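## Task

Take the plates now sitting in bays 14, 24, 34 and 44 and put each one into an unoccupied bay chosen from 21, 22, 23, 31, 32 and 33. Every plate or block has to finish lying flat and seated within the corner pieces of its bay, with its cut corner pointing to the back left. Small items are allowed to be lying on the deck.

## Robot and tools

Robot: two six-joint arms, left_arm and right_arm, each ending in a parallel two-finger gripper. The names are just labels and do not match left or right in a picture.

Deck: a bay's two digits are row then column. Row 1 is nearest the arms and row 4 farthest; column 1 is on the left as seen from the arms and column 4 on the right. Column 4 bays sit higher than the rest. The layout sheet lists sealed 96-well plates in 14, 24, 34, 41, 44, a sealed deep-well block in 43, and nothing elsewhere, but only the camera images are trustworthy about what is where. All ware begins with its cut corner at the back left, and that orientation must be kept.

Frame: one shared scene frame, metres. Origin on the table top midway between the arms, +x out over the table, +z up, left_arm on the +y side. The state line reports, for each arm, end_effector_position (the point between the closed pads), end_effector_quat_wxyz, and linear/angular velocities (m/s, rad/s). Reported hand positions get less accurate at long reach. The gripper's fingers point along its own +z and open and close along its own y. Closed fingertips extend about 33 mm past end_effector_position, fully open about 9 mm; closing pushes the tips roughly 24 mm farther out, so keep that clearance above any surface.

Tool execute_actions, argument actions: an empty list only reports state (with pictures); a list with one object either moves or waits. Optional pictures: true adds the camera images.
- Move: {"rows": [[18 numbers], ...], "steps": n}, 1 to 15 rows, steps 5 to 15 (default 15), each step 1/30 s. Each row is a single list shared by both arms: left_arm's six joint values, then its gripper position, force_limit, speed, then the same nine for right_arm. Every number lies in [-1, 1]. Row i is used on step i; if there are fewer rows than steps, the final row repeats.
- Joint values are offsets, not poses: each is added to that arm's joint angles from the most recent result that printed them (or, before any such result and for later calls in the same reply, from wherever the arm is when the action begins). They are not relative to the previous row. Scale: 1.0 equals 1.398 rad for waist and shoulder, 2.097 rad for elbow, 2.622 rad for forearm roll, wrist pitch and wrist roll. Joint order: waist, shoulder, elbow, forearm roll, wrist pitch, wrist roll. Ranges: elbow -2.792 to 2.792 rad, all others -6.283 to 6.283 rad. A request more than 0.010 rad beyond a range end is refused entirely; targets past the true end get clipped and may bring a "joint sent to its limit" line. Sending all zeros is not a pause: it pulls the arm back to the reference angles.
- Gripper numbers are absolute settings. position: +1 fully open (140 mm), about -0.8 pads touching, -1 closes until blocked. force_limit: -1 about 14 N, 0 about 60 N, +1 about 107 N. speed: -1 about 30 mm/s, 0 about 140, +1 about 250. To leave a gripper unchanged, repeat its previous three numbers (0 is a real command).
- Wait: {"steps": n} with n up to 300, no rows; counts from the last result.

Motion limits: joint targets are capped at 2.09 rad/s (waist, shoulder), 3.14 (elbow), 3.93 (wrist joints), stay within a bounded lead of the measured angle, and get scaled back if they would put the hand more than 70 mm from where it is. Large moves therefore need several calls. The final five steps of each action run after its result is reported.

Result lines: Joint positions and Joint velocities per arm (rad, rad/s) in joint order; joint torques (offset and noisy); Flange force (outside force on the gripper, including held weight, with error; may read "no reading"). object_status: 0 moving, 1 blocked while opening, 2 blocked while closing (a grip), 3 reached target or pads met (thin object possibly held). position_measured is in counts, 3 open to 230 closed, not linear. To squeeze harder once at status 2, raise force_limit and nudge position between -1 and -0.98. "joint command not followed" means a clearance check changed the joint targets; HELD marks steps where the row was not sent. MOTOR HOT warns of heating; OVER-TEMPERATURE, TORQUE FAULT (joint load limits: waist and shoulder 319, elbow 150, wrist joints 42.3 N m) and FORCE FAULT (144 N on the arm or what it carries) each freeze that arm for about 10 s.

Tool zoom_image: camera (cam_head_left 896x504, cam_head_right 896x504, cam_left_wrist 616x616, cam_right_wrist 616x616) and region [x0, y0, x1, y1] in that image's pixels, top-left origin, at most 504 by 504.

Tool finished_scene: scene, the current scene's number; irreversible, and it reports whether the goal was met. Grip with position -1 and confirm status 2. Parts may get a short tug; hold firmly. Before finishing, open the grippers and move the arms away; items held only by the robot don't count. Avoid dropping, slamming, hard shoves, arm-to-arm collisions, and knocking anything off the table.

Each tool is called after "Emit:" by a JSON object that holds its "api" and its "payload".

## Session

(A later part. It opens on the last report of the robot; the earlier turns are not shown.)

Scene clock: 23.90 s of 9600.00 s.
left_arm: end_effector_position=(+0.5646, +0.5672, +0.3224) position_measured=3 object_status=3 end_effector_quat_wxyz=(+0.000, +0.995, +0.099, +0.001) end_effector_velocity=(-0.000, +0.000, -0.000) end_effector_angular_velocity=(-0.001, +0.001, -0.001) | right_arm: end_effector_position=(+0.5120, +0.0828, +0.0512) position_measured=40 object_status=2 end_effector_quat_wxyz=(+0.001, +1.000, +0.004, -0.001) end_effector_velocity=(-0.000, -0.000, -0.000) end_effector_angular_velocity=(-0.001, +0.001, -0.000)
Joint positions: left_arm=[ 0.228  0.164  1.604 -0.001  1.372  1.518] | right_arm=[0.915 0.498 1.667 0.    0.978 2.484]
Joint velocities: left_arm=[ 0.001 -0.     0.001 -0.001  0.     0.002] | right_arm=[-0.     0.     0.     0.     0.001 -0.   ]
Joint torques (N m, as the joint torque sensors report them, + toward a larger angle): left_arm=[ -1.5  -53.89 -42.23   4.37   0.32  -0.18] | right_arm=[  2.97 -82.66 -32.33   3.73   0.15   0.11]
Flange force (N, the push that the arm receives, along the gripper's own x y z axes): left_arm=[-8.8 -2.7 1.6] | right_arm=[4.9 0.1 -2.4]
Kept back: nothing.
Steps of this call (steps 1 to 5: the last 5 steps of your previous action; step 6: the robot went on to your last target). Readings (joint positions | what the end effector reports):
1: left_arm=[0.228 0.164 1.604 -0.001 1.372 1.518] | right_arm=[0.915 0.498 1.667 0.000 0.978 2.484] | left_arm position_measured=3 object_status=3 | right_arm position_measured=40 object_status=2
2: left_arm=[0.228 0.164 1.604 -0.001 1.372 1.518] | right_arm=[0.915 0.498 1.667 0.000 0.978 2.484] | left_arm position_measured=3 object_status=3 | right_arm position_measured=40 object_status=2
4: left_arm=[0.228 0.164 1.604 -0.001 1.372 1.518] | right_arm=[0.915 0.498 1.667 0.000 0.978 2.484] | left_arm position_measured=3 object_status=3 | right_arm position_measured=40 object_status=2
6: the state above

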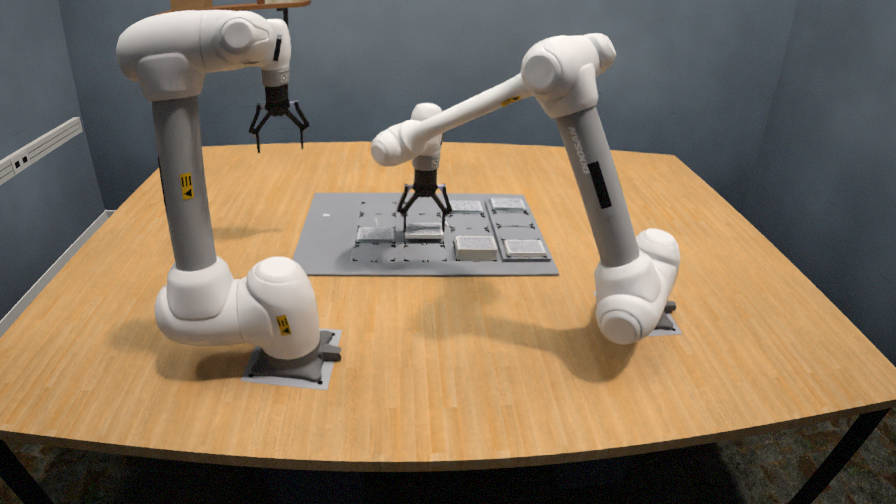

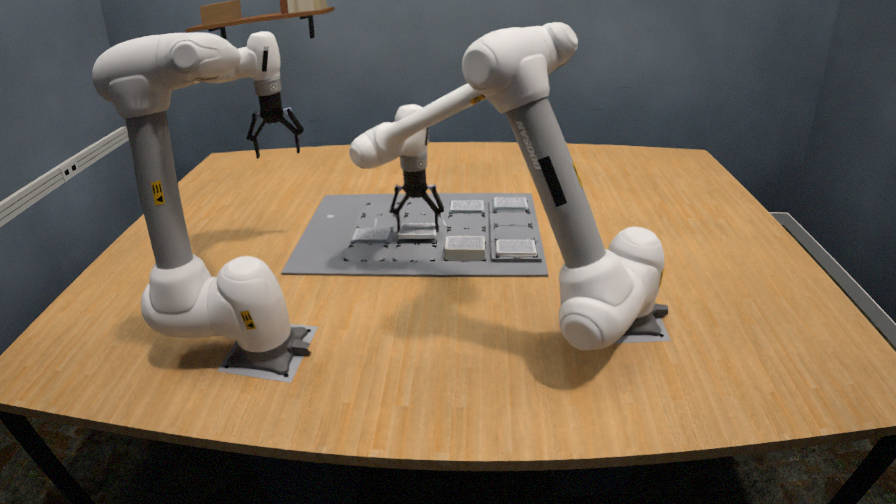

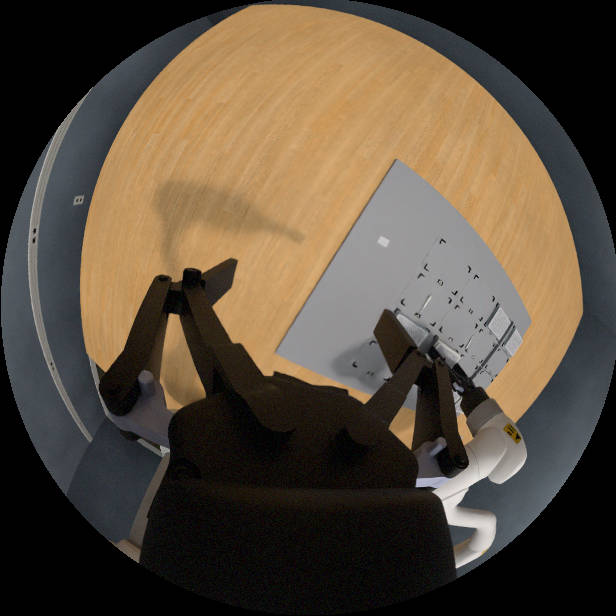

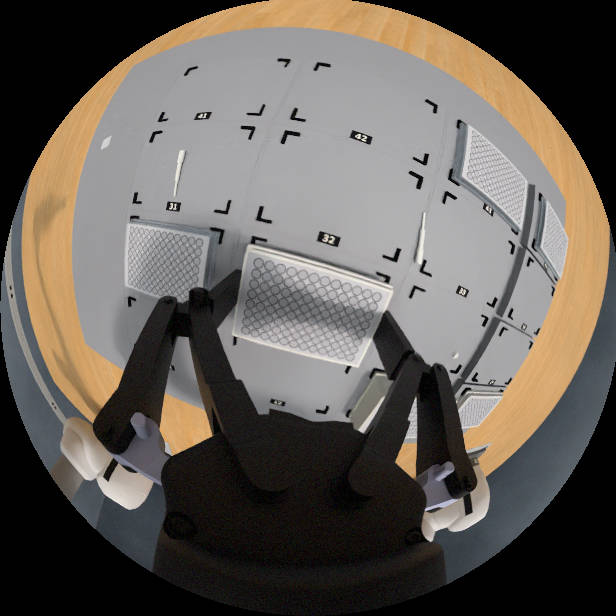

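Emit:
{"api": "execute_actions", "payload": {"actions": [{"rows":[[0,0,0,0,0,0,1,0,0,0,0.0093,0.0052,0,-0.009,0,-1,0,0]],"steps":15}]}}

Emit:
{"api": "execute_actions", "payload": {"actions": [{"steps":6}]}}

Scene clock: 24.37 s of 9600.00 s.
left_arm: end_effector_position=(+0.5646, +0.5672, +0.3224) position_measured=3 object_status=3 end_effector_quat_wxyz=(+0.000, +0.995, +0.099, +0.001) end_effector_velocity=(-0.000, +0.001, -0.001) end_effector_angular_velocity=(-0.000, +0.002, +0.001) | right_arm: end_effector_position=(+0.5116, +0.0823, +0.0364) position_measured=40 object_status=2 end_effector_quat_wxyz=(+0.001, +1.000, +0.004, -0.001) end_effector_velocity=(-0.000, -0.000, -0.001) end_effector_angular_velocity=(+0.000, -0.000, +0.001)
Joint positions: left_arm=[ 0.228  0.164  1.604 -0.001  1.372  1.518] | right_arm=[0.915 0.511 1.678 0.001 0.954 2.484]
Joint velocities: left_arm=[ 0.001  0.001  0.001 -0.     0.     0.001] | right_arm=[-0.     0.     0.001  0.    -0.001 -0.001]
Joint torques (N m, as the joint torque sensors report them, + toward a larger angle): left_arm=[ -1.18 -53.56 -41.8    4.19   0.21  -0.34] | right_arm=[  4.13 -82.12 -31.87   3.54   0.14  -0.02]
Flange force (N, the push that the arm receives, along the gripper's own x y z axes): left_arm=[-8.2 -2.5 0.6] | right_arm=[4.9 2.4 -3.6]
Steps of this call (steps 1 to 4: the robot went on to your last target; steps 5 to 14: the first 10 steps of this action). Readings (joint positions | what the end effector reports):
5: left_arm=[0.228 0.164 1.604 -0.001 1.372 1.518] | right_arm=[0.915 0.499 1.668 0.000 0.977 2.484] | left_arm position_measured=3 object_status=3 | right_arm position_measured=40 object_status=2
6: left_arm=[0.228 0.164 1.604 -0.001 1.372 1.518] | right_arm=[0.915 0.503 1.671 0.001 0.969 2.484] | left_arm position_measured=3 object_status=3 | right_arm position_measured=40 object_status=2
8: left_arm=[0.228 0.164 1.604 -0.001 1.372 1.518] | right_arm=[0.915 0.510 1.677 0.001 0.958 2.484] | left_arm position_measured=3 object_status=3 | right_arm position_measured=40 object_status=2
12: left_arm=[0.228 0.164 1.604 -0.001 1.372 1.518] | right_arm=[0.915 0.511 1.678 0.001 0.954 2.484] | left_arm position_measured=3 object_status=3 | right_arm position_measured=40 object_status=2
14: the state above

Scene clock: 24.57 s of 9600.00 s.
left_arm: end_effector_position=(+0.5646, +0.5672, +0.3224) position_measured=3 object_status=3 end_effector_quat_wxyz=(+0.000, +0.995, +0.099, +0.001) end_effector_velocity=(-0.000, +0.000, -0.001) end_effector_angular_velocity=(-0.001, +0.001, +0.001) | right_arm: end_effector_position=(+0.5116, +0.0823, +0.0364) position_measured=40 object_status=2 end_effector_quat_wxyz=(+0.001, +1.000, +0.004, -0.001) end_effector_velocity=(-0.000, -0.000, +0.000) end_effector_angular_velocity=(-0.001, +0.001, +0.000)
Joint positions: left_arm=[ 0.228  0.164  1.604 -0.001  1.372  1.518] | right_arm=[0.915 0.511 1.678 0.001 0.954 2.484]
Joint velocities: left_arm=[ 0.     0.001  0.001 -0.     0.    -0.001] | right_arm=[ 0.    -0.     0.    -0.     0.001 -0.   ]
Joint torques (N m, as the joint torque sensors report them, + toward a larger angle): left_arm=[ -0.52 -53.97 -41.97   4.17   0.44  -0.14] | right_arm=[  2.45 -82.79 -32.1    3.62   0.16  -0.13]
Flange force (N, the push that the arm receives, along the gripper's own x y z axes): left_arm=[-8.1 -1.2 1.3] | right_arm=[3.2 0.7 -2.8]
Kept back: nothing.
Steps of this call (steps 1 to 5: the last 5 steps of your previous action; step 6: the robot went on to your last target). Readings (joint positions | what the end effector reports):
1: left_arm=[0.228 0.164 1.604 -0.001 1.372 1.518] | right_arm=[0.915 0.511 1.678 0.001 0.954 2.484] | left_arm position_measured=3 object_status=3 | right_arm position_measured=40 object_status=2
2: left_arm=[0.228 0.164 1.604 -0.001 1.372 1.518] | right_arm=[0.915 0.511 1.678 0.001 0.954 2.484] | left_arm position_measured=3 object_status=3 | right_arm position_measured=40 object_status=2
4: left_arm=[0.228 0.164 1.604 -0.001 1.372 1.518] | right_arm=[0.915 0.511 1.678 0.001 0.954 2.484] | left_arm position_measured=3 object_status=3 | right_arm position_measured=40 object_status=2
6: the state above

Lower 2 mm more, release, lift.

Emit:
{"api": "execute_actions", "payload": {"actions": [{"rows":[[0,0,0,0,0,0,1,0,0,0,0.0013,0.0007,0,-0.0012,0,-1,0,0],[0,0,0,0,0,0,1,0,0,0,0.0013,0.0007,0,-0.0012,0,-1,0,0],[0,0,0,0,0,0,1,0,0,0,0.0013,0.0007,0,-0.0012,0,-1,0,0],[0,0,0,0,0,0,1,0,0,0,0.0013,0.0007,0,-0.0012,0,-1,0,0],[0,0,0,0,0,0,1,0,0,0,0.0013,0.0007,0,-0.0012,0,1,0,0],[0,0,0,0,0,0,1,0,0,0,0.0013,0.0007,0,-0.0012,0,1,0,0],[0,0,0,0,0,0,1,0,0,0,0.0013,0.0007,0,-0.0012,0,1,0,0],[0,0,0,0,0,0,1,0,0,0,0.0013,0.0007,0,-0.0012,0,1,0,0],[0,0,0,0,0,0,1,0,0,0,0.0013,0.0007,0,-0.0012,0,1,0,0],[0,0,0,0,0,0,1,0,0,0,0.0013,0.0007,0,-0.0012,0,1,0,0],[0,0,0,0,0,0,1,0,0,0,-0.0408,-0.0229,0,0.0397,0,1,0,0]],"steps":15}]}}

Emit:
{"api": "execute_actions", "payload": {"actions": [{"steps":12}], "pictures": true}}

Emit:
{"api": "zoom_image", "payload": {"camera": "cam_right_wrist", "region": [180, 140, 500, 420]}}

Scene clock: 25.20 s of 9600.00 s.
left_arm: end_effector_position=(+0.5646, +0.5672, +0.3224) position_measured=3 object_status=3 end_effector_quat_wxyz=(+0.000, +0.995, +0.099, +0.001) end_effector_velocity=(+0.000, +0.000, +0.000) end_effector_angular_velocity=(-0.000, -0.001, +0.000) | right_arm: end_effector_position=(+0.5115, +0.0822, +0.0343) position_measured=5 object_status=0 end_effector_quat_wxyz=(+0.001, +1.000, +0.004, -0.001) end_effector_velocity=(+0.001, +0.001, +0.000) end_effector_angular_velocity=(+0.003, -0.002, +0.001)
Joint positions: left_arm=[ 0.228  0.164  1.604 -0.001  1.372  1.518] | right_arm=[0.915 0.513 1.68  0.001 0.951 2.484]
Joint velocities: left_arm=[ 0. -0. -0. -0.  0. -0.] | right_arm=[-0.    -0.     0.     0.    -0.003 -0.001]
Joint torques (N m, as the joint torque sensors report them, + toward a larger angle): left_arm=[ -0.75 -54.01 -42.07   4.67   0.22  -0.41] | right_arm=[  2.26 -83.1  -32.02   3.22   0.14   0.03]
Flange force (N, the push that the arm receives, along the gripper's own x y z axes): left_arm=[-8.1 -1.9 0.9] | right_arm=[3.5 0.3 -2.0]
Steps of this call (steps 1 to 9: the robot went on to your last target; steps 10 to 19: the first 10 steps of this action). Readings (joint positions | what the end effector reports):
10: left_arm=[0.228 0.164 1.604 -0.001 1.372 1.518] | right_arm=[0.915 0.512 1.678 0.001 0.954 2.484] | left_arm position_measured=3 object_status=3 | right_arm position_measured=40 object_status=2
11: left_arm=[0.228 0.164 1.604 -0.001 1.372 1.518] | right_arm=[0.915 0.512 1.679 0.001 0.953 2.484] | left_arm position_measured=3 object_status=3 | right_arm position_measured=40 object_status=2
13: left_arm=[0.228 0.164 1.604 -0.001 1.372 1.518] | right_arm=[0.915 0.513 1.679 0.001 0.951 2.484] | left_arm position_measured=3 object_status=3 | right_arm position_measured=40 object_status=2
17: left_arm=[0.228 0.164 1.604 -0.001 1.372 1.518] | right_arm=[0.915 0.513 1.680 0.001 0.951 2.484] | left_arm position_measured=3 object_status=3 | right_arm position_measured=20 object_status=0
19: the state above

Scene clock: 25.60 s of 9600.00 s.
left_arm: end_effector_position=(+0.5646, +0.5672, +0.3224) position_measured=3 object_status=3 end_effector_quat_wxyz=(+0.000, +0.995, +0.099, +0.001) end_effector_velocity=(-0.000, -0.001, -0.000) end_effector_angular_velocity=(-0.001, +0.001, -0.000) | right_arm: end_effector_position=(+0.5119, +0.0827, +0.1020) position_measured=3 object_status=3 end_effector_quat_wxyz=(+0.000, +1.000, +0.004, -0.001) end_effector_velocity=(+0.001, +0.001, +0.002) end_effector_angular_velocity=(+0.002, -0.001, -0.000)
Joint positions: left_arm=[ 0.228  0.164  1.604 -0.001  1.372  1.518] | right_arm=[0.915 0.455 1.63  0.001 1.058 2.484]
Joint velocities: left_arm=[-0.     0.     0.    -0.001  0.    -0.   ] | right_arm=[-0.    -0.001 -0.002 -0.     0.     0.   ]
Joint torques (N m, as the joint torque sensors report them, + toward a larger angle): left_arm=[  0.56 -53.12 -41.76   4.39   0.48  -0.13] | right_arm=[  2.35 -81.41 -33.66   3.76   0.16   0.02]
Flange force (N, the push that the arm receives, along the gripper's own x y z axes): left_arm=[-9.1 1.0 0.9] | right_arm=[4.9 -2.1 -2.2]
Kept back: nothing.
Steps of this call (steps 1 to 5: the last 5 steps of your previous action; steps 6 to 12: the robot went on to your last target). Readings (joint positions | what the end effector reports):
1: left_arm=[0.228 0.164 1.604 -0.001 1.372 1.518] | right_arm=[0.915 0.513 1.680 0.001 0.952 2.484] | left_arm position_measured=3 object_status=3 | right_arm position_measured=3 object_status=0
2: left_arm=[0.228 0.164 1.604 -0.001 1.372 1.518] | right_arm=[0.915 0.508 1.676 0.001 0.962 2.484] | left_arm position_measured=3 object_status=3 | right_arm position_measured=3 object_status=0
4: left_arm=[0.228 0.164 1.604 -0.001 1.372 1.518] | right_arm=[0.915 0.479 1.650 0.001 1.015 2.484] | left_arm position_measured=3 object_status=3 | right_arm position_measured=3 object_status=0
8: left_arm=[0.228 0.164 1.604 -0.001 1.372 1.518] | right_arm=[0.915 0.455 1.631 0.001 1.057 2.484] | left_arm position_measured=3 object_status=3 | right_arm position_measured=3 object_status=3
12: the state above

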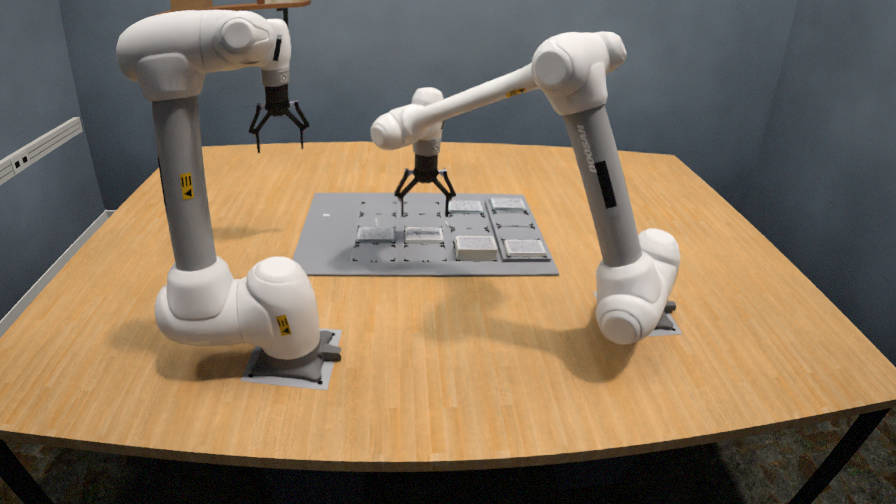

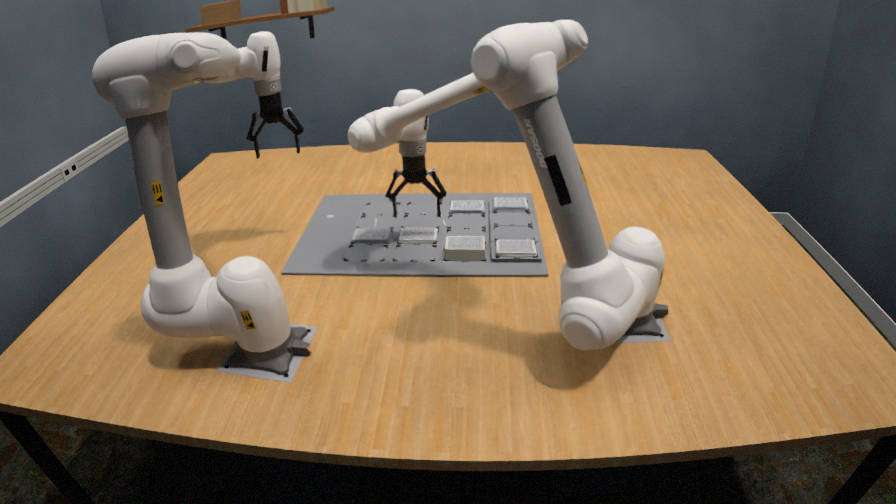

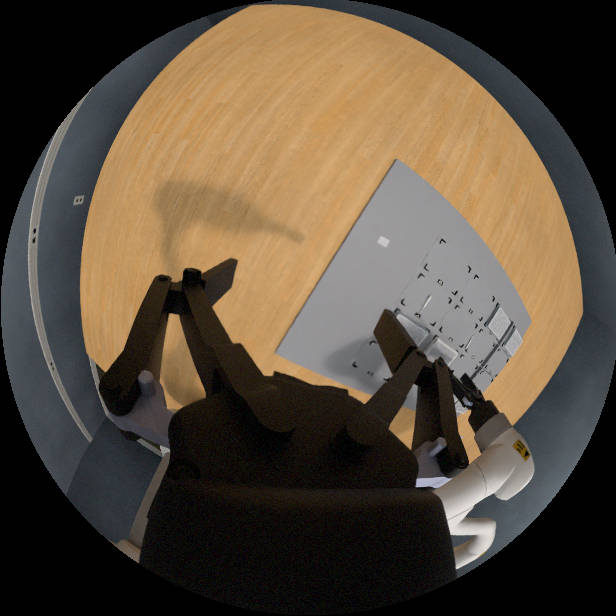

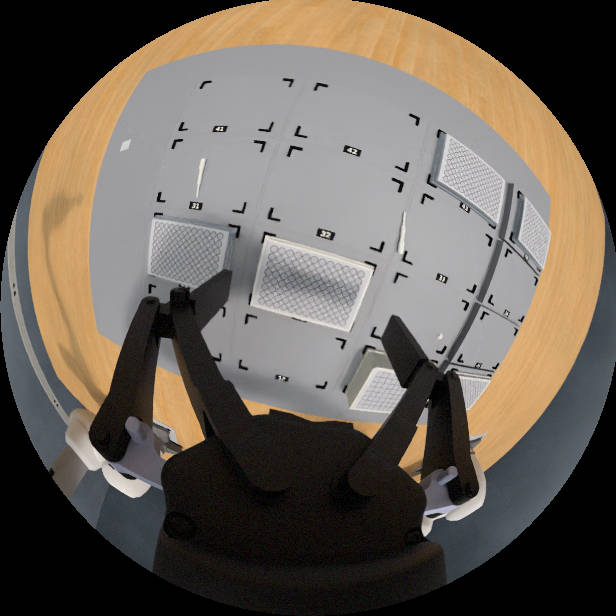

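Region (180, 140, 500, 420) of cam_right_wrist's 616x616 image, scaled by 1.575, with more detail than that image has; it fills the top 441 rows of this view, and the rest is white.

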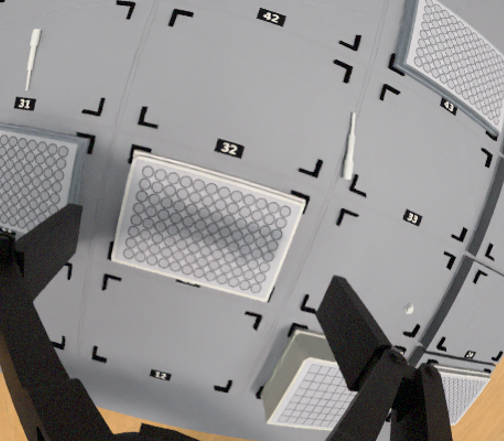

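Emit:
{"api": "execute_actions", "payload": {"actions": [{"rows":[[0,0,0,0,0,0,1,0,0,-0.386,-0.054,0.045,0,-0.007,-0.2056,1,0,0]],"steps":15}]}}

Emit:
{"api": "execute_actions", "payload": {"actions": [{"steps":25}], "pictures": true}}

Emit:
{"api": "zoom_image", "payload": {"camera": "cam_right_wrist", "region": [180, 180, 450, 420]}}

Scene clock: 26.17 s of 9600.00 s.
left_arm: end_effector_position=(+0.5646, +0.5672, +0.3224) position_measured=3 object_status=3 end_effector_quat_wxyz=(+0.000, +0.995, +0.099, +0.001) end_effector_velocity=(+0.001, -0.000, +0.000) end_effector_angular_velocity=(-0.001, -0.001, +0.000) | right_arm: end_effector_position=(+0.6009, -0.0116, +0.1060) position_measured=3 object_status=3 end_effector_quat_wxyz=(+0.000, +1.000, +0.009, -0.001) end_effector_velocity=(+0.301, -0.372, +0.011) end_effector_angular_velocity=(+0.001, +0.000, -0.022)
Joint positions: left_arm=[ 0.228  0.164  1.604 -0.001  1.372  1.518] | right_arm=[0.742 0.429 1.662 0.001 1.052 2.301]
Joint velocities: left_arm=[-0.     0.001 -0.001 -0.001 -0.    -0.   ] | right_arm=[-0.644 -0.086  0.109 -0.    -0.022 -0.622]
Joint torques (N m, as the joint torque sensors report them, + toward a larger angle): left_arm=[ -1.23 -53.54 -42.97   4.49   0.1   -0.29] | right_arm=[  2.44 -77.68 -32.7    3.78  -0.32  -0.15]
Flange force (N, the push that the arm receives, along the gripper's own x y z axes): left_arm=[-10.4 -2.4 1.7] | right_arm=[3.4 0.4 -5.2]
Steps of this call (steps 1 to 7: the robot went on to your last target; steps 8 to 17: the first 10 steps of this action). Readings (joint positions | what the end effector reports):
8: left_arm=[0.228 0.164 1.604 -0.001 1.372 1.518] | right_arm=[0.914 0.454 1.630 0.001 1.058 2.484] | left_arm position_measured=3 object_status=3 | right_arm position_measured=3 object_status=3
9: left_arm=[0.228 0.164 1.604 -0.001 1.372 1.518] | right_arm=[0.909 0.453 1.631 0.001 1.058 2.478] | left_arm position_measured=3 object_status=3 | right_arm position_measured=3 object_status=3
11: left_arm=[0.228 0.164 1.604 -0.001 1.372 1.518] | right_arm=[0.876 0.448 1.638 0.001 1.057 2.438] | left_arm position_measured=3 object_status=3 | right_arm position_measured=3 object_status=3
15: left_arm=[0.228 0.164 1.604 -0.001 1.372 1.518] | right_arm=[0.786 0.435 1.655 0.001 1.053 2.342] | left_arm position_measured=3 object_status=3 | right_arm position_measured=3 object_status=3
17: the state above

Scene clock: 27.00 s of 9600.00 s.
left_arm: end_effector_position=(+0.5646, +0.5672, +0.3224) position_measured=3 object_status=3 end_effector_quat_wxyz=(+0.000, +0.995, +0.099, +0.001) end_effector_velocity=(-0.000, +0.000, -0.001) end_effector_angular_velocity=(+0.000, +0.002, +0.000) | right_arm: end_effector_position=(+0.7268, -0.2457, +0.1119) position_measured=3 object_status=3 end_effector_quat_wxyz=(+0.000, +1.000, +0.003, -0.001) end_effector_velocity=(+0.001, -0.000, -0.000) end_effector_angular_velocity=(+0.000, -0.001, +0.000)
Joint positions: left_arm=[ 0.228  0.164  1.604 -0.001  1.372  1.518] | right_arm=[0.375 0.379 1.725 0.001 1.04  1.945]
Joint velocities: left_arm=[-0.     0.001  0.001  0.001 -0.    -0.   ] | right_arm=[-0.001  0.     0.    -0.    -0.002 -0.001]
Joint torques (N m, as the joint torque sensors report them, + toward a larger angle): left_arm=[ -0.2  -54.38 -42.01   4.34   0.27  -0.35] | right_arm=[  5.03 -72.19 -33.37   3.77   0.1    0.22]
Flange force (N, the push that the arm receives, along the gripper's own x y z axes): left_arm=[-7.5 -1.0 1.3] | right_arm=[4.8 5.9 -3.5]
Kept back: nothing.
Steps of this call (steps 1 to 5: the last 5 steps of your previous action; steps 6 to 25: the robot went on to your last target). Readings (joint positions | what the end effector reports):
1: left_arm=[0.228 0.164 1.604 -0.001 1.372 1.518] | right_arm=[0.721 0.426 1.666 0.001 1.051 2.279] | left_arm position_measured=3 object_status=3 | right_arm position_measured=3 object_status=3
2: left_arm=[0.228 0.164 1.604 -0.001 1.372 1.518] | right_arm=[0.699 0.423 1.670 0.001 1.051 2.258] | left_arm position_measured=3 object_status=3 | right_arm position_measured=3 object_status=3
4: left_arm=[0.228 0.164 1.604 -0.001 1.372 1.518] | right_arm=[0.655 0.417 1.677 0.001 1.049 2.216] | left_arm position_measured=3 object_status=3 | right_arm position_measured=3 object_status=3
8: left_arm=[0.228 0.164 1.604 -0.001 1.372 1.518] | right_arm=[0.567 0.405 1.692 0.001 1.046 2.131] | left_arm position_measured=3 object_status=3 | right_arm position_measured=3 object_status=3
25: the state above

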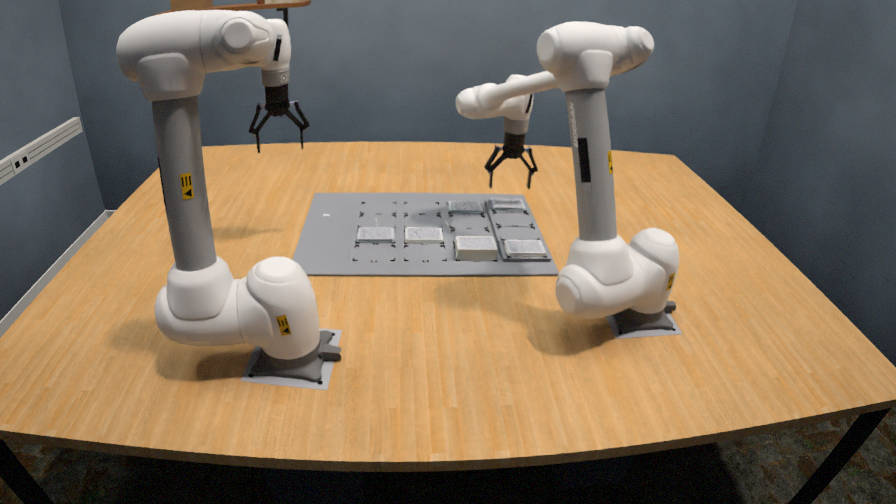

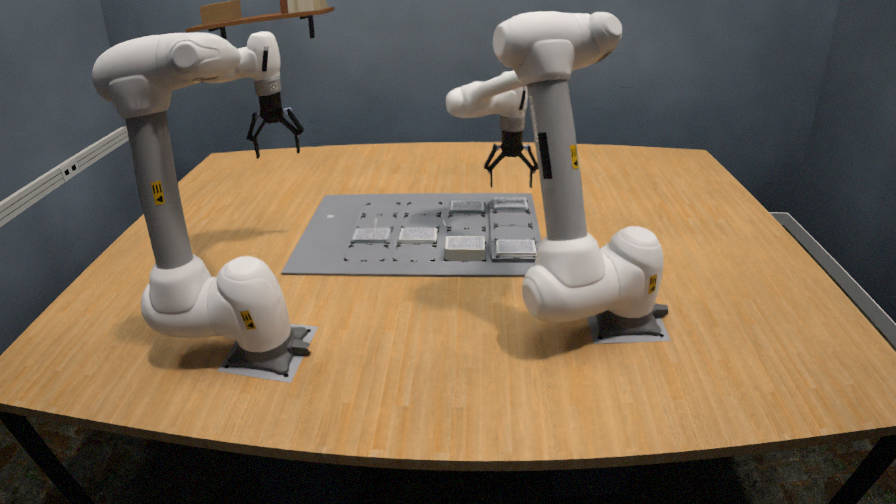

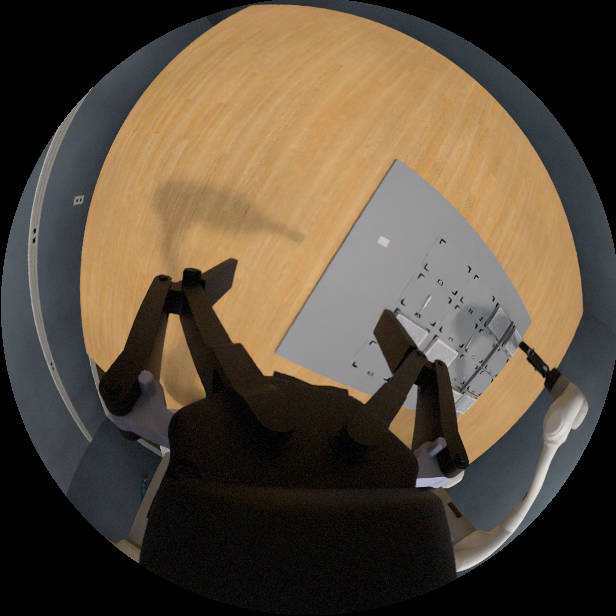

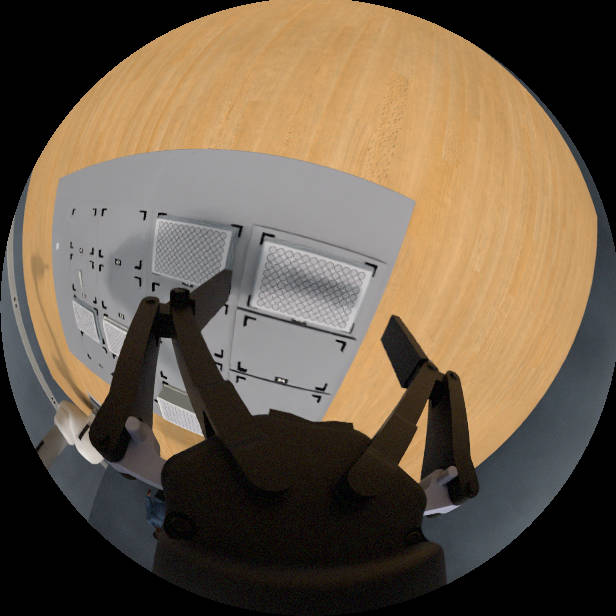

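Region (180, 180, 450, 420) of cam_right_wrist's 616x616 image, scaled by 1.867, with more detail than that image has.

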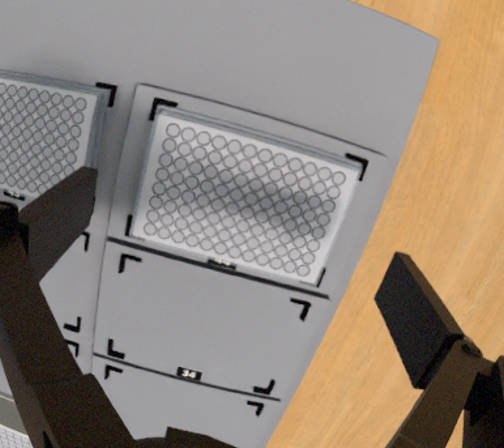

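Emit:
{"api": "execute_actions", "payload": {"actions": [{"rows":[[0,0,0,0,0,0,1,0,0,0,0.0425,0.0212,0,-0.0405,0,1,0,0],[0,0,0,0,0,0,1,0,0,0,0.0425,0.0212,0,-0.0405,0,1,0,0],[0,0,0,0,0,0,1,0,0,0,0.0425,0.0212,0,-0.0405,0,1,0,0],[0,0,0,0,0,0,1,0,0,0,0.0425,0.0212,0,-0.0405,0,1,0,0],[0,0,0,0,0,0,1,0,0,0,0.0425,0.0212,0,-0.0405,0,1,0,0],[0,0,0,0,0,0,1,0,0,0,0.0425,0.0212,0,-0.0405,0,1,0,0],[0,0,0,0,0,0,1,0,0,0,0.0425,0.0212,0,-0.0405,0,1,0,0],[0,0,0,0,0,0,1,0,0,0,0.0425,0.0212,0,-0.0405,0,1,0,0],[0,0,0,0,0,0,1,0,0,0,0.0425,0.0212,0,-0.0405,0,1,0,0],[0,0,0,0,0,0,1,0,0,0,0.0425,0.0212,0,-0.0405,0,1,0,0],[0,0,0,0,0,0,1,0,0,0,0.0425,0.0212,0,-0.0405,0,1,0,0],[0,0,0,0,0,0,1,0,0,0,0.0425,0.0212,0,-0.0405,0,-1,0,0]],"steps":15}]}}

Emit:
{"api": "execute_actions", "payload": {"actions": [{"steps":14}]}}

Scene clock: 27.73 s of 9600.00 s.
left_arm: end_effector_position=(+0.5646, +0.5672, +0.3224) position_measured=3 object_status=3 end_effector_quat_wxyz=(+0.000, +0.995, +0.099, +0.001) end_effector_velocity=(-0.000, +0.000, -0.000) end_effector_angular_velocity=(-0.000, +0.001, +0.001) | right_arm: end_effector_position=(+0.7293, -0.2448, +0.0492) position_measured=3 object_status=3 end_effector_quat_wxyz=(-0.000, +1.000, +0.003, +0.000) end_effector_velocity=(+0.000, +0.000, -0.002) end_effector_angular_velocity=(+0.001, -0.003, -0.000)
Joint positions: left_arm=[ 0.228  0.164  1.604 -0.001  1.372  1.518] | right_arm=[0.375 0.438 1.769 0.001 0.934 1.945]
Joint velocities: left_arm=[ 0.001  0.001 -0.    -0.     0.    -0.   ] | right_arm=[-0.     0.     0.003 -0.    -0.007  0.   ]
Joint torques (N m, as the joint torque sensors report them, + toward a larger angle): left_arm=[ -0.35 -55.21 -41.81   4.53   0.28  -0.37] | right_arm=[  3.42 -73.48 -32.33   3.45   0.01   0.12]
Flange force (N, the push that the arm receives, along the gripper's own x y z axes): left_arm=[-5.6 -1.1 1.2] | right_arm=[-0.3 5.7 -4.6]
Steps of this call (steps 1 to 12: the robot went on to your last target; steps 13 to 22: the first 10 steps of this action). Readings (joint positions | what the end effector reports):
13: left_arm=[0.228 0.164 1.604 -0.001 1.372 1.518] | right_arm=[0.375 0.379 1.725 0.001 1.039 1.945] | left_arm position_measured=3 object_status=3 | right_arm position_measured=3 object_status=3
14: left_arm=[0.228 0.164 1.604 -0.001 1.372 1.518] | right_arm=[0.375 0.384 1.728 0.001 1.029 1.945] | left_arm position_measured=3 object_status=3 | right_arm position_measured=3 object_status=3
16: left_arm=[0.228 0.164 1.604 -0.001 1.372 1.518] | right_arm=[0.375 0.414 1.751 0.001 0.976 1.945] | left_arm position_measured=3 object_status=3 | right_arm position_measured=3 object_status=3
20: left_arm=[0.228 0.164 1.604 -0.001 1.372 1.518] | right_arm=[0.375 0.438 1.769 0.001 0.935 1.945] | left_arm position_measured=3 object_status=3 | right_arm position_measured=3 object_status=3
22: the state above

Scene clock: 28.20 s of 9600.00 s.
left_arm: end_effector_position=(+0.5646, +0.5672, +0.3224) position_measured=3 object_status=3 end_effector_quat_wxyz=(+0.000, +0.995, +0.099, +0.001) end_effector_velocity=(+0.000, +0.001, +0.001) end_effector_angular_velocity=(+0.001, -0.002, -0.002) | right_arm: end_effector_position=(+0.7292, -0.2448, +0.0490) position_measured=40 object_status=2 end_effector_quat_wxyz=(-0.000, +1.000, +0.003, +0.000) end_effector_velocity=(+0.000, +0.000, +0.000) end_effector_angular_velocity=(+0.000, -0.001, +0.001)
Joint positions: left_arm=[ 0.228  0.164  1.604 -0.001  1.372  1.518] | right_arm=[0.375 0.438 1.769 0.001 0.934 1.945]
Joint velocities: left_arm=[ 0.    -0.001 -0.001  0.001  0.     0.002] | right_arm=[ 0.    -0.001  0.    -0.    -0.001 -0.   ]
Joint torques (N m, as the joint torque sensors report them, + toward a larger angle): left_arm=[ -0.91 -52.98 -42.56   4.47   0.17  -0.51] | right_arm=[  5.48 -44.66 -17.57   4.5   -3.53  -0.12]
Flange force (N, the push that the arm receives, along the gripper's own x y z axes): left_arm=[-11.1 -2.5 0.8] | right_arm=[-3.8 10.0 -48.7]
Kept back: nothing.
Steps of this call (steps 1 to 5: the last 5 steps of your previous action; steps 6 to 14: the robot went on to your last target). Readings (joint positions | what the end effector reports):
1: left_arm=[0.228 0.164 1.604 -0.001 1.372 1.518] | right_arm=[0.375 0.438 1.769 0.001 0.934 1.945] | left_arm position_measured=3 object_status=3 | right_arm position_measured=3 object_status=3
2: left_arm=[0.228 0.164 1.604 -0.001 1.372 1.518] | right_arm=[0.375 0.438 1.769 0.001 0.934 1.945] | left_arm position_measured=3 object_status=3 | right_arm position_measured=3 object_status=0
4: left_arm=[0.228 0.164 1.604 -0.001 1.372 1.518] | right_arm=[0.375 0.438 1.769 0.001 0.934 1.945] | left_arm position_measured=3 object_status=3 | right_arm position_measured=16 object_status=0
8: left_arm=[0.228 0.164 1.604 -0.001 1.372 1.518] | right_arm=[0.375 0.438 1.769 0.001 0.934 1.945] | left_arm position_measured=3 object_status=3 | right_arm position_measured=40 object_status=0
14: the state above

Emit:
{"api": "execute_actions", "payload": {"actions": [{"rows":[[0,0,0,0,0,0,1,0,0,0,-0.0425,-0.0212,0,0.0405,0,-1,0,0],[0,0,0,0,0,0,1,0,0,0,-0.0425,-0.0212,0,0.0405,0,-1,0,0],[0,0,0,0,0,0,1,0,0,0,-0.0425,-0.0212,0,0.0405,0,-1,0,0],[0,0,0,0,0,0,1,0,0,0,-0.0425,-0.0212,0,0.0405,0,-1,0,0],[0,0,0,0,0,0,1,0,0,0,-0.0425,-0.0212,0,0.0405,0,-1,0,0],[0,0,0,0,0,0,1,0,0,0,-0.0425,-0.0212,0,0.0405,0,-1,0,0],[0,0,0,0,0,0,1,0,0,0,-0.0425,-0.0212,0,0.0405,0,-1,0,0],[0,0,0,0,0,0,1,0,0,0,-0.0425,-0.0212,0,0.0405,0,-1,0,0],[0,0,0,0,0,0,1,0,0,0.199,-0.0308,-0.0129,0,0.0286,0.106,-1,0,0]],"steps":15}]}}

Emit:
{"api": "execute_actions", "payload": {"actions": [{"steps":24}]}}

Scene clock: 28.87 s of 9600.00 s.
left_arm: end_effector_position=(+0.5646, +0.5672, +0.3224) position_measured=3 object_status=3 end_effector_quat_wxyz=(+0.000, +0.995, +0.099, +0.001) end_effector_velocity=(-0.000, +0.001, -0.000) end_effector_angular_velocity=(+0.001, +0.001, +0.002) | right_arm: end_effector_position=(+0.7251, -0.2421, +0.1113) position_measured=42 object_status=2 end_effector_quat_wxyz=(+0.000, +1.000, +0.004, -0.001) end_effector_velocity=(-0.073, +0.167, -0.007) end_effector_angular_velocity=(+0.001, -0.003, -0.018)
Joint positions: left_arm=[ 0.228  0.164  1.604 -0.001  1.372  1.518] | right_arm=[0.381 0.38  1.725 0.001 1.039 1.95 ]
Joint velocities: left_arm=[ 0.001  0.    -0.     0.001  0.    -0.001] | right_arm=[ 0.256  0.01   0.     0.    -0.013  0.274]
Joint torques (N m, as the joint torque sensors report them, + toward a larger angle): left_arm=[ -1.02 -53.13 -41.84   4.29   0.09  -0.36] | right_arm=[ 40.07 -81.29 -32.08   4.01  -0.3   -0.02]
Flange force (N, the push that the arm receives, along the gripper's own x y z axes): left_arm=[-9.3 -2.4 -0.1] | right_arm=[11.0 7.7 0.0]
Steps of this call (steps 1 to 10: the robot went on to your last target; steps 11 to 20: the first 10 steps of this action). Readings (joint positions | what the end effector reports):
11: left_arm=[0.228 0.164 1.604 -0.001 1.372 1.518] | right_arm=[0.375 0.438 1.769 0.001 0.934 1.945] | left_arm position_measured=3 object_status=3 | right_arm position_measured=40 object_status=2
12: left_arm=[0.228 0.164 1.604 -0.001 1.372 1.518] | right_arm=[0.375 0.434 1.766 0.001 0.944 1.945] | left_arm position_measured=3 object_status=3 | right_arm position_measured=40 object_status=2
14: left_arm=[0.228 0.164 1.604 -0.001 1.372 1.518] | right_arm=[0.375 0.404 1.743 0.001 0.997 1.945] | left_arm position_measured=3 object_status=3 | right_arm position_measured=42 object_status=2
18: left_arm=[0.228 0.164 1.604 -0.001 1.372 1.518] | right_arm=[0.375 0.379 1.725 0.001 1.039 1.945] | left_arm position_measured=3 object_status=3 | right_arm position_measured=42 object_status=2
20: the state above

Scene clock: 29.67 s of 9600.00 s.
left_arm: end_effector_position=(+0.5646, +0.5672, +0.3224) position_measured=3 object_status=3 end_effector_quat_wxyz=(+0.000, +0.995, +0.099, +0.001) end_effector_velocity=(+0.000, -0.000, -0.000) end_effector_angular_velocity=(-0.000, +0.000, -0.000) | right_arm: end_effector_position=(+0.6196, -0.0805, +0.0922) position_measured=42 object_status=2 end_effector_quat_wxyz=(+0.001, +1.000, +0.003, -0.002) end_effector_velocity=(-0.000, +0.000, +0.000) end_effector_angular_velocity=(+0.001, -0.001, +0.000)
Joint positions: left_arm=[ 0.228  0.164  1.604 -0.001  1.372  1.518] | right_arm=[0.653 0.395 1.742 0.001 1.009 2.223]
Joint velocities: left_arm=[ 0.  0.  0. -0.  0.  0.] | right_arm=[ 0.    -0.001 -0.    -0.    -0.     0.   ]
Joint torques (N m, as the joint torque sensors report them, + toward a larger angle): left_arm=[ -0.29 -54.44 -41.2    4.41   0.14  -0.4 ] | right_arm=[  3.48 -73.76 -33.59   3.75   0.34  -0.08]
Flange force (N, the push that the arm receives, along the gripper's own x y z axes): left_arm=[-5.7 -0.8 -0.2] | right_arm=[3.9 3.0 -1.9]
Kept back: nothing.
Steps of this call (steps 1 to 5: the last 5 steps of your previous action; steps 6 to 24: the robot went on to your last target). Readings (joint positions | what the end effector reports):
1: left_arm=[0.228 0.164 1.604 -0.001 1.372 1.518] | right_arm=[0.394 0.380 1.725 0.001 1.038 1.963] | left_arm position_measured=3 object_status=3 | right_arm position_measured=42 object_status=2
2: left_arm=[0.228 0.164 1.604 -0.001 1.372 1.518] | right_arm=[0.414 0.381 1.727 0.001 1.035 1.984] | left_arm position_measured=3 object_status=3 | right_arm position_measured=42 object_status=2
4: left_arm=[0.228 0.164 1.604 -0.001 1.372 1.518] | right_arm=[0.463 0.384 1.730 0.001 1.030 2.033] | left_arm position_measured=3 object_status=3 | right_arm position_measured=42 object_status=2
8: left_arm=[0.228 0.164 1.604 -0.001 1.372 1.518] | right_arm=[0.553 0.389 1.736 0.001 1.020 2.123] | left_arm position_measured=3 object_status=3 | right_arm position_measured=42 object_status=2
24: the state above

Emit:
{"api": "execute_actions", "payload": {"actions": [{"rows":[[0,0,0,0,0,0,1,0,0,0,0.0241,0.0134,0,-0.0245,0,-1,0,0]],"steps":15}]}}

Emit:
{"api": "execute_actions", "payload": {"actions": [{"steps":6}], "pictures": true}}

Emit:
{"api": "zoom_image", "payload": {"camera": "cam_right_wrist", "region": [180, 180, 450, 420]}}

Scene clock: 30.23 s of 9600.00 s.
left_arm: end_effector_position=(+0.5646, +0.5672, +0.3224) position_measured=3 object_status=3 end_effector_quat_wxyz=(+0.000, +0.995, +0.099, +0.001) end_effector_velocity=(-0.001, -0.000, -0.001) end_effector_angular_velocity=(-0.001, +0.003, +0.001) | right_arm: end_effector_position=(+0.6200, -0.0800, +0.0554) position_measured=42 object_status=2 end_effector_quat_wxyz=(+0.000, +1.000, +0.003, -0.001) end_effector_velocity=(-0.001, -0.001, -0.002) end_effector_angular_velocity=(-0.001, +0.002, -0.001)
Joint positions: left_arm=[ 0.228  0.164  1.604 -0.001  1.372  1.518] | right_arm=[0.653 0.429 1.77  0.001 0.945 2.223]
Joint velocities: left_arm=[ 0.     0.     0.002 -0.     0.    -0.001] | right_arm=[-0.     0.002  0.002 -0.    -0.002  0.001]
Joint torques (N m, as the joint torque sensors report them, + toward a larger angle): left_arm=[ -0.09 -53.28 -42.14   4.24   0.36  -0.21] | right_arm=[  2.29 -74.06 -31.43   3.49  -0.41  -0.05]
Flange force (N, the push that the arm receives, along the gripper's own x y z axes): left_arm=[-9.8 -0.8 1.2] | right_arm=[3.1 1.5 -5.0]
Steps of this call (steps 1 to 7: the robot went on to your last target; steps 8 to 17: the first 10 steps of this action). Readings (joint positions | what the end effector reports):
8: left_arm=[0.228 0.164 1.604 -0.001 1.372 1.518] | right_arm=[0.653 0.396 1.742 0.001 1.008 2.223] | left_arm position_measured=3 object_status=3 | right_arm position_measured=42 object_status=2
9: left_arm=[0.228 0.164 1.604 -0.001 1.372 1.518] | right_arm=[0.653 0.400 1.746 0.001 0.997 2.223] | left_arm position_measured=3 object_status=3 | right_arm position_measured=42 object_status=2
11: left_arm=[0.228 0.164 1.604 -0.001 1.372 1.518] | right_arm=[0.653 0.421 1.764 0.001 0.960 2.223] | left_arm position_measured=3 object_status=3 | right_arm position_measured=42 object_status=2
15: left_arm=[0.228 0.164 1.604 -0.001 1.372 1.518] | right_arm=[0.653 0.429 1.770 0.001 0.945 2.223] | left_arm position_measured=3 object_status=3 | right_arm position_measured=42 object_status=2
17: the state above

Scene clock: 30.43 s of 9600.00 s.
left_arm: end_effector_position=(+0.5646, +0.5672, +0.3224) position_measured=3 object_status=3 end_effector_quat_wxyz=(+0.000, +0.995, +0.099, +0.001) end_effector_velocity=(+0.000, +0.001, +0.000) end_effector_angular_velocity=(+0.000, -0.001, +0.001) | right_arm: end_effector_position=(+0.6199, -0.0801, +0.0553) position_measured=42 object_status=2 end_effector_quat_wxyz=(+0.000, +1.000, +0.003, -0.001) end_effector_velocity=(-0.000, -0.000, -0.000) end_effector_angular_velocity=(-0.000, +0.000, +0.000)
Joint positions: left_arm=[ 0.228  0.164  1.604 -0.001  1.372  1.518] | right_arm=[0.653 0.429 1.77  0.001 0.944 2.223]
Joint velocities: left_arm=[ 0.001 -0.    -0.    -0.    -0.     0.001] | right_arm=[-0.  0. -0. -0.  0. -0.]
Joint torques (N m, as the joint torque sensors report them, + toward a larger angle): left_arm=[ -1.4  -54.46 -42.08   4.28   0.1   -0.27] | right_arm=[  2.12 -74.8  -31.54   3.51   0.04   0.14]
Flange force (N, the push that the arm receives, along the gripper's own x y z axes): left_arm=[-7.4 -2.9 0.9] | right_arm=[3.4 1.3 -3.3]
Kept back: nothing.
Steps of this call (steps 1 to 5: the last 5 steps of your previous action; step 6: the robot went on to your last target). Readings (joint positions | what the end effector reports):
1: left_arm=[0.228 0.164 1.604 -0.001 1.372 1.518] | right_arm=[0.653 0.429 1.770 0.001 0.944 2.223] | left_arm position_measured=3 object_status=3 | right_arm position_measured=42 object_status=2
2: left_arm=[0.228 0.164 1.604 -0.001 1.372 1.518] | right_arm=[0.653 0.429 1.770 0.001 0.944 2.223] | left_arm position_measured=3 object_status=3 | right_arm position_measured=42 object_status=2
4: left_arm=[0.228 0.164 1.604 -0.001 1.372 1.518] | right_arm=[0.653 0.429 1.770 0.001 0.944 2.223] | left_arm position_measured=3 object_status=3 | right_arm position_measured=42 object_status=2
6: the state above

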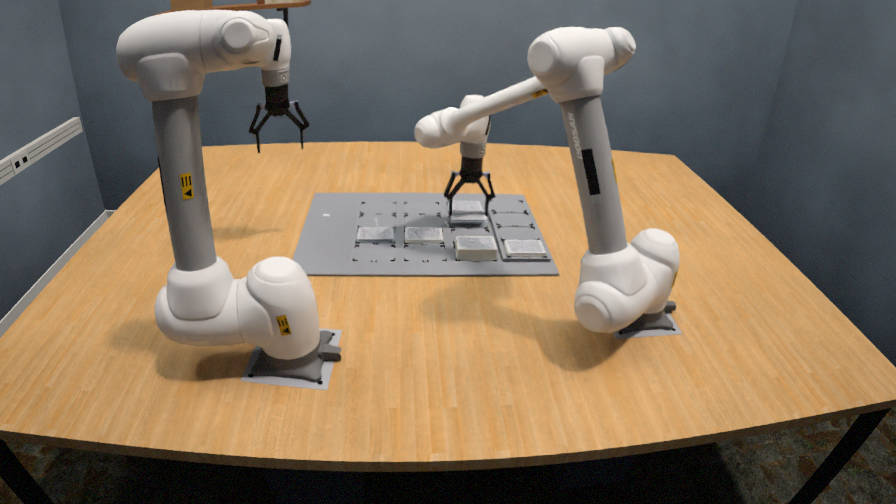

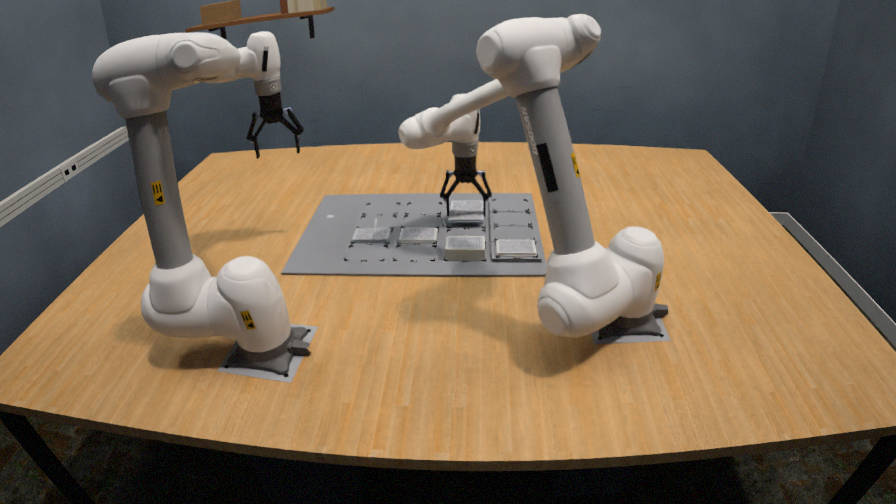

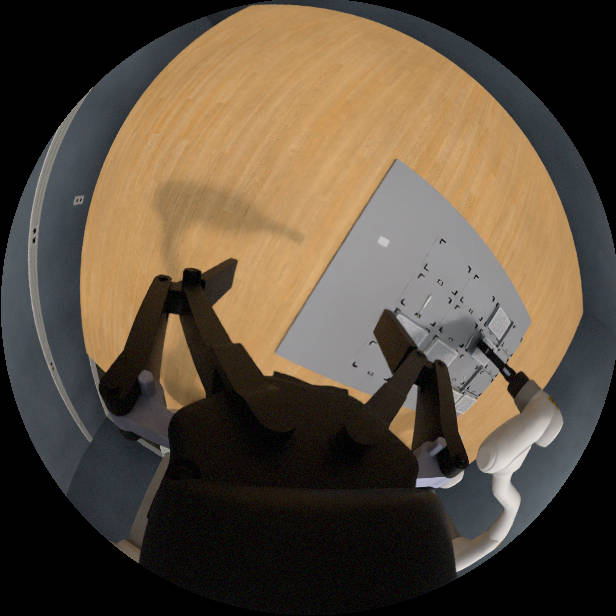

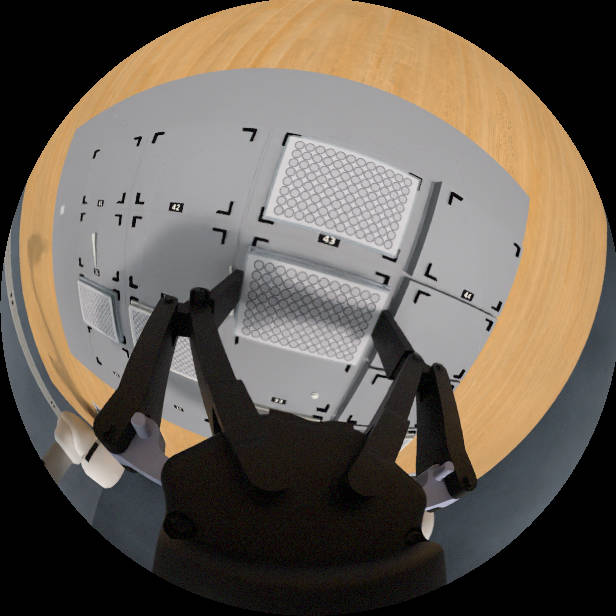

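Region (180, 180, 450, 420) of cam_right_wrist's 616x616 image, scaled by 1.867, with more detail than that image has.

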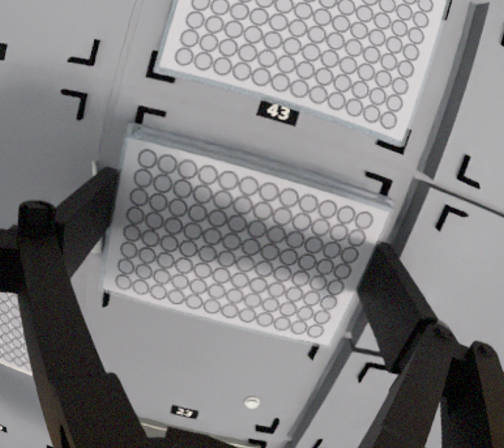

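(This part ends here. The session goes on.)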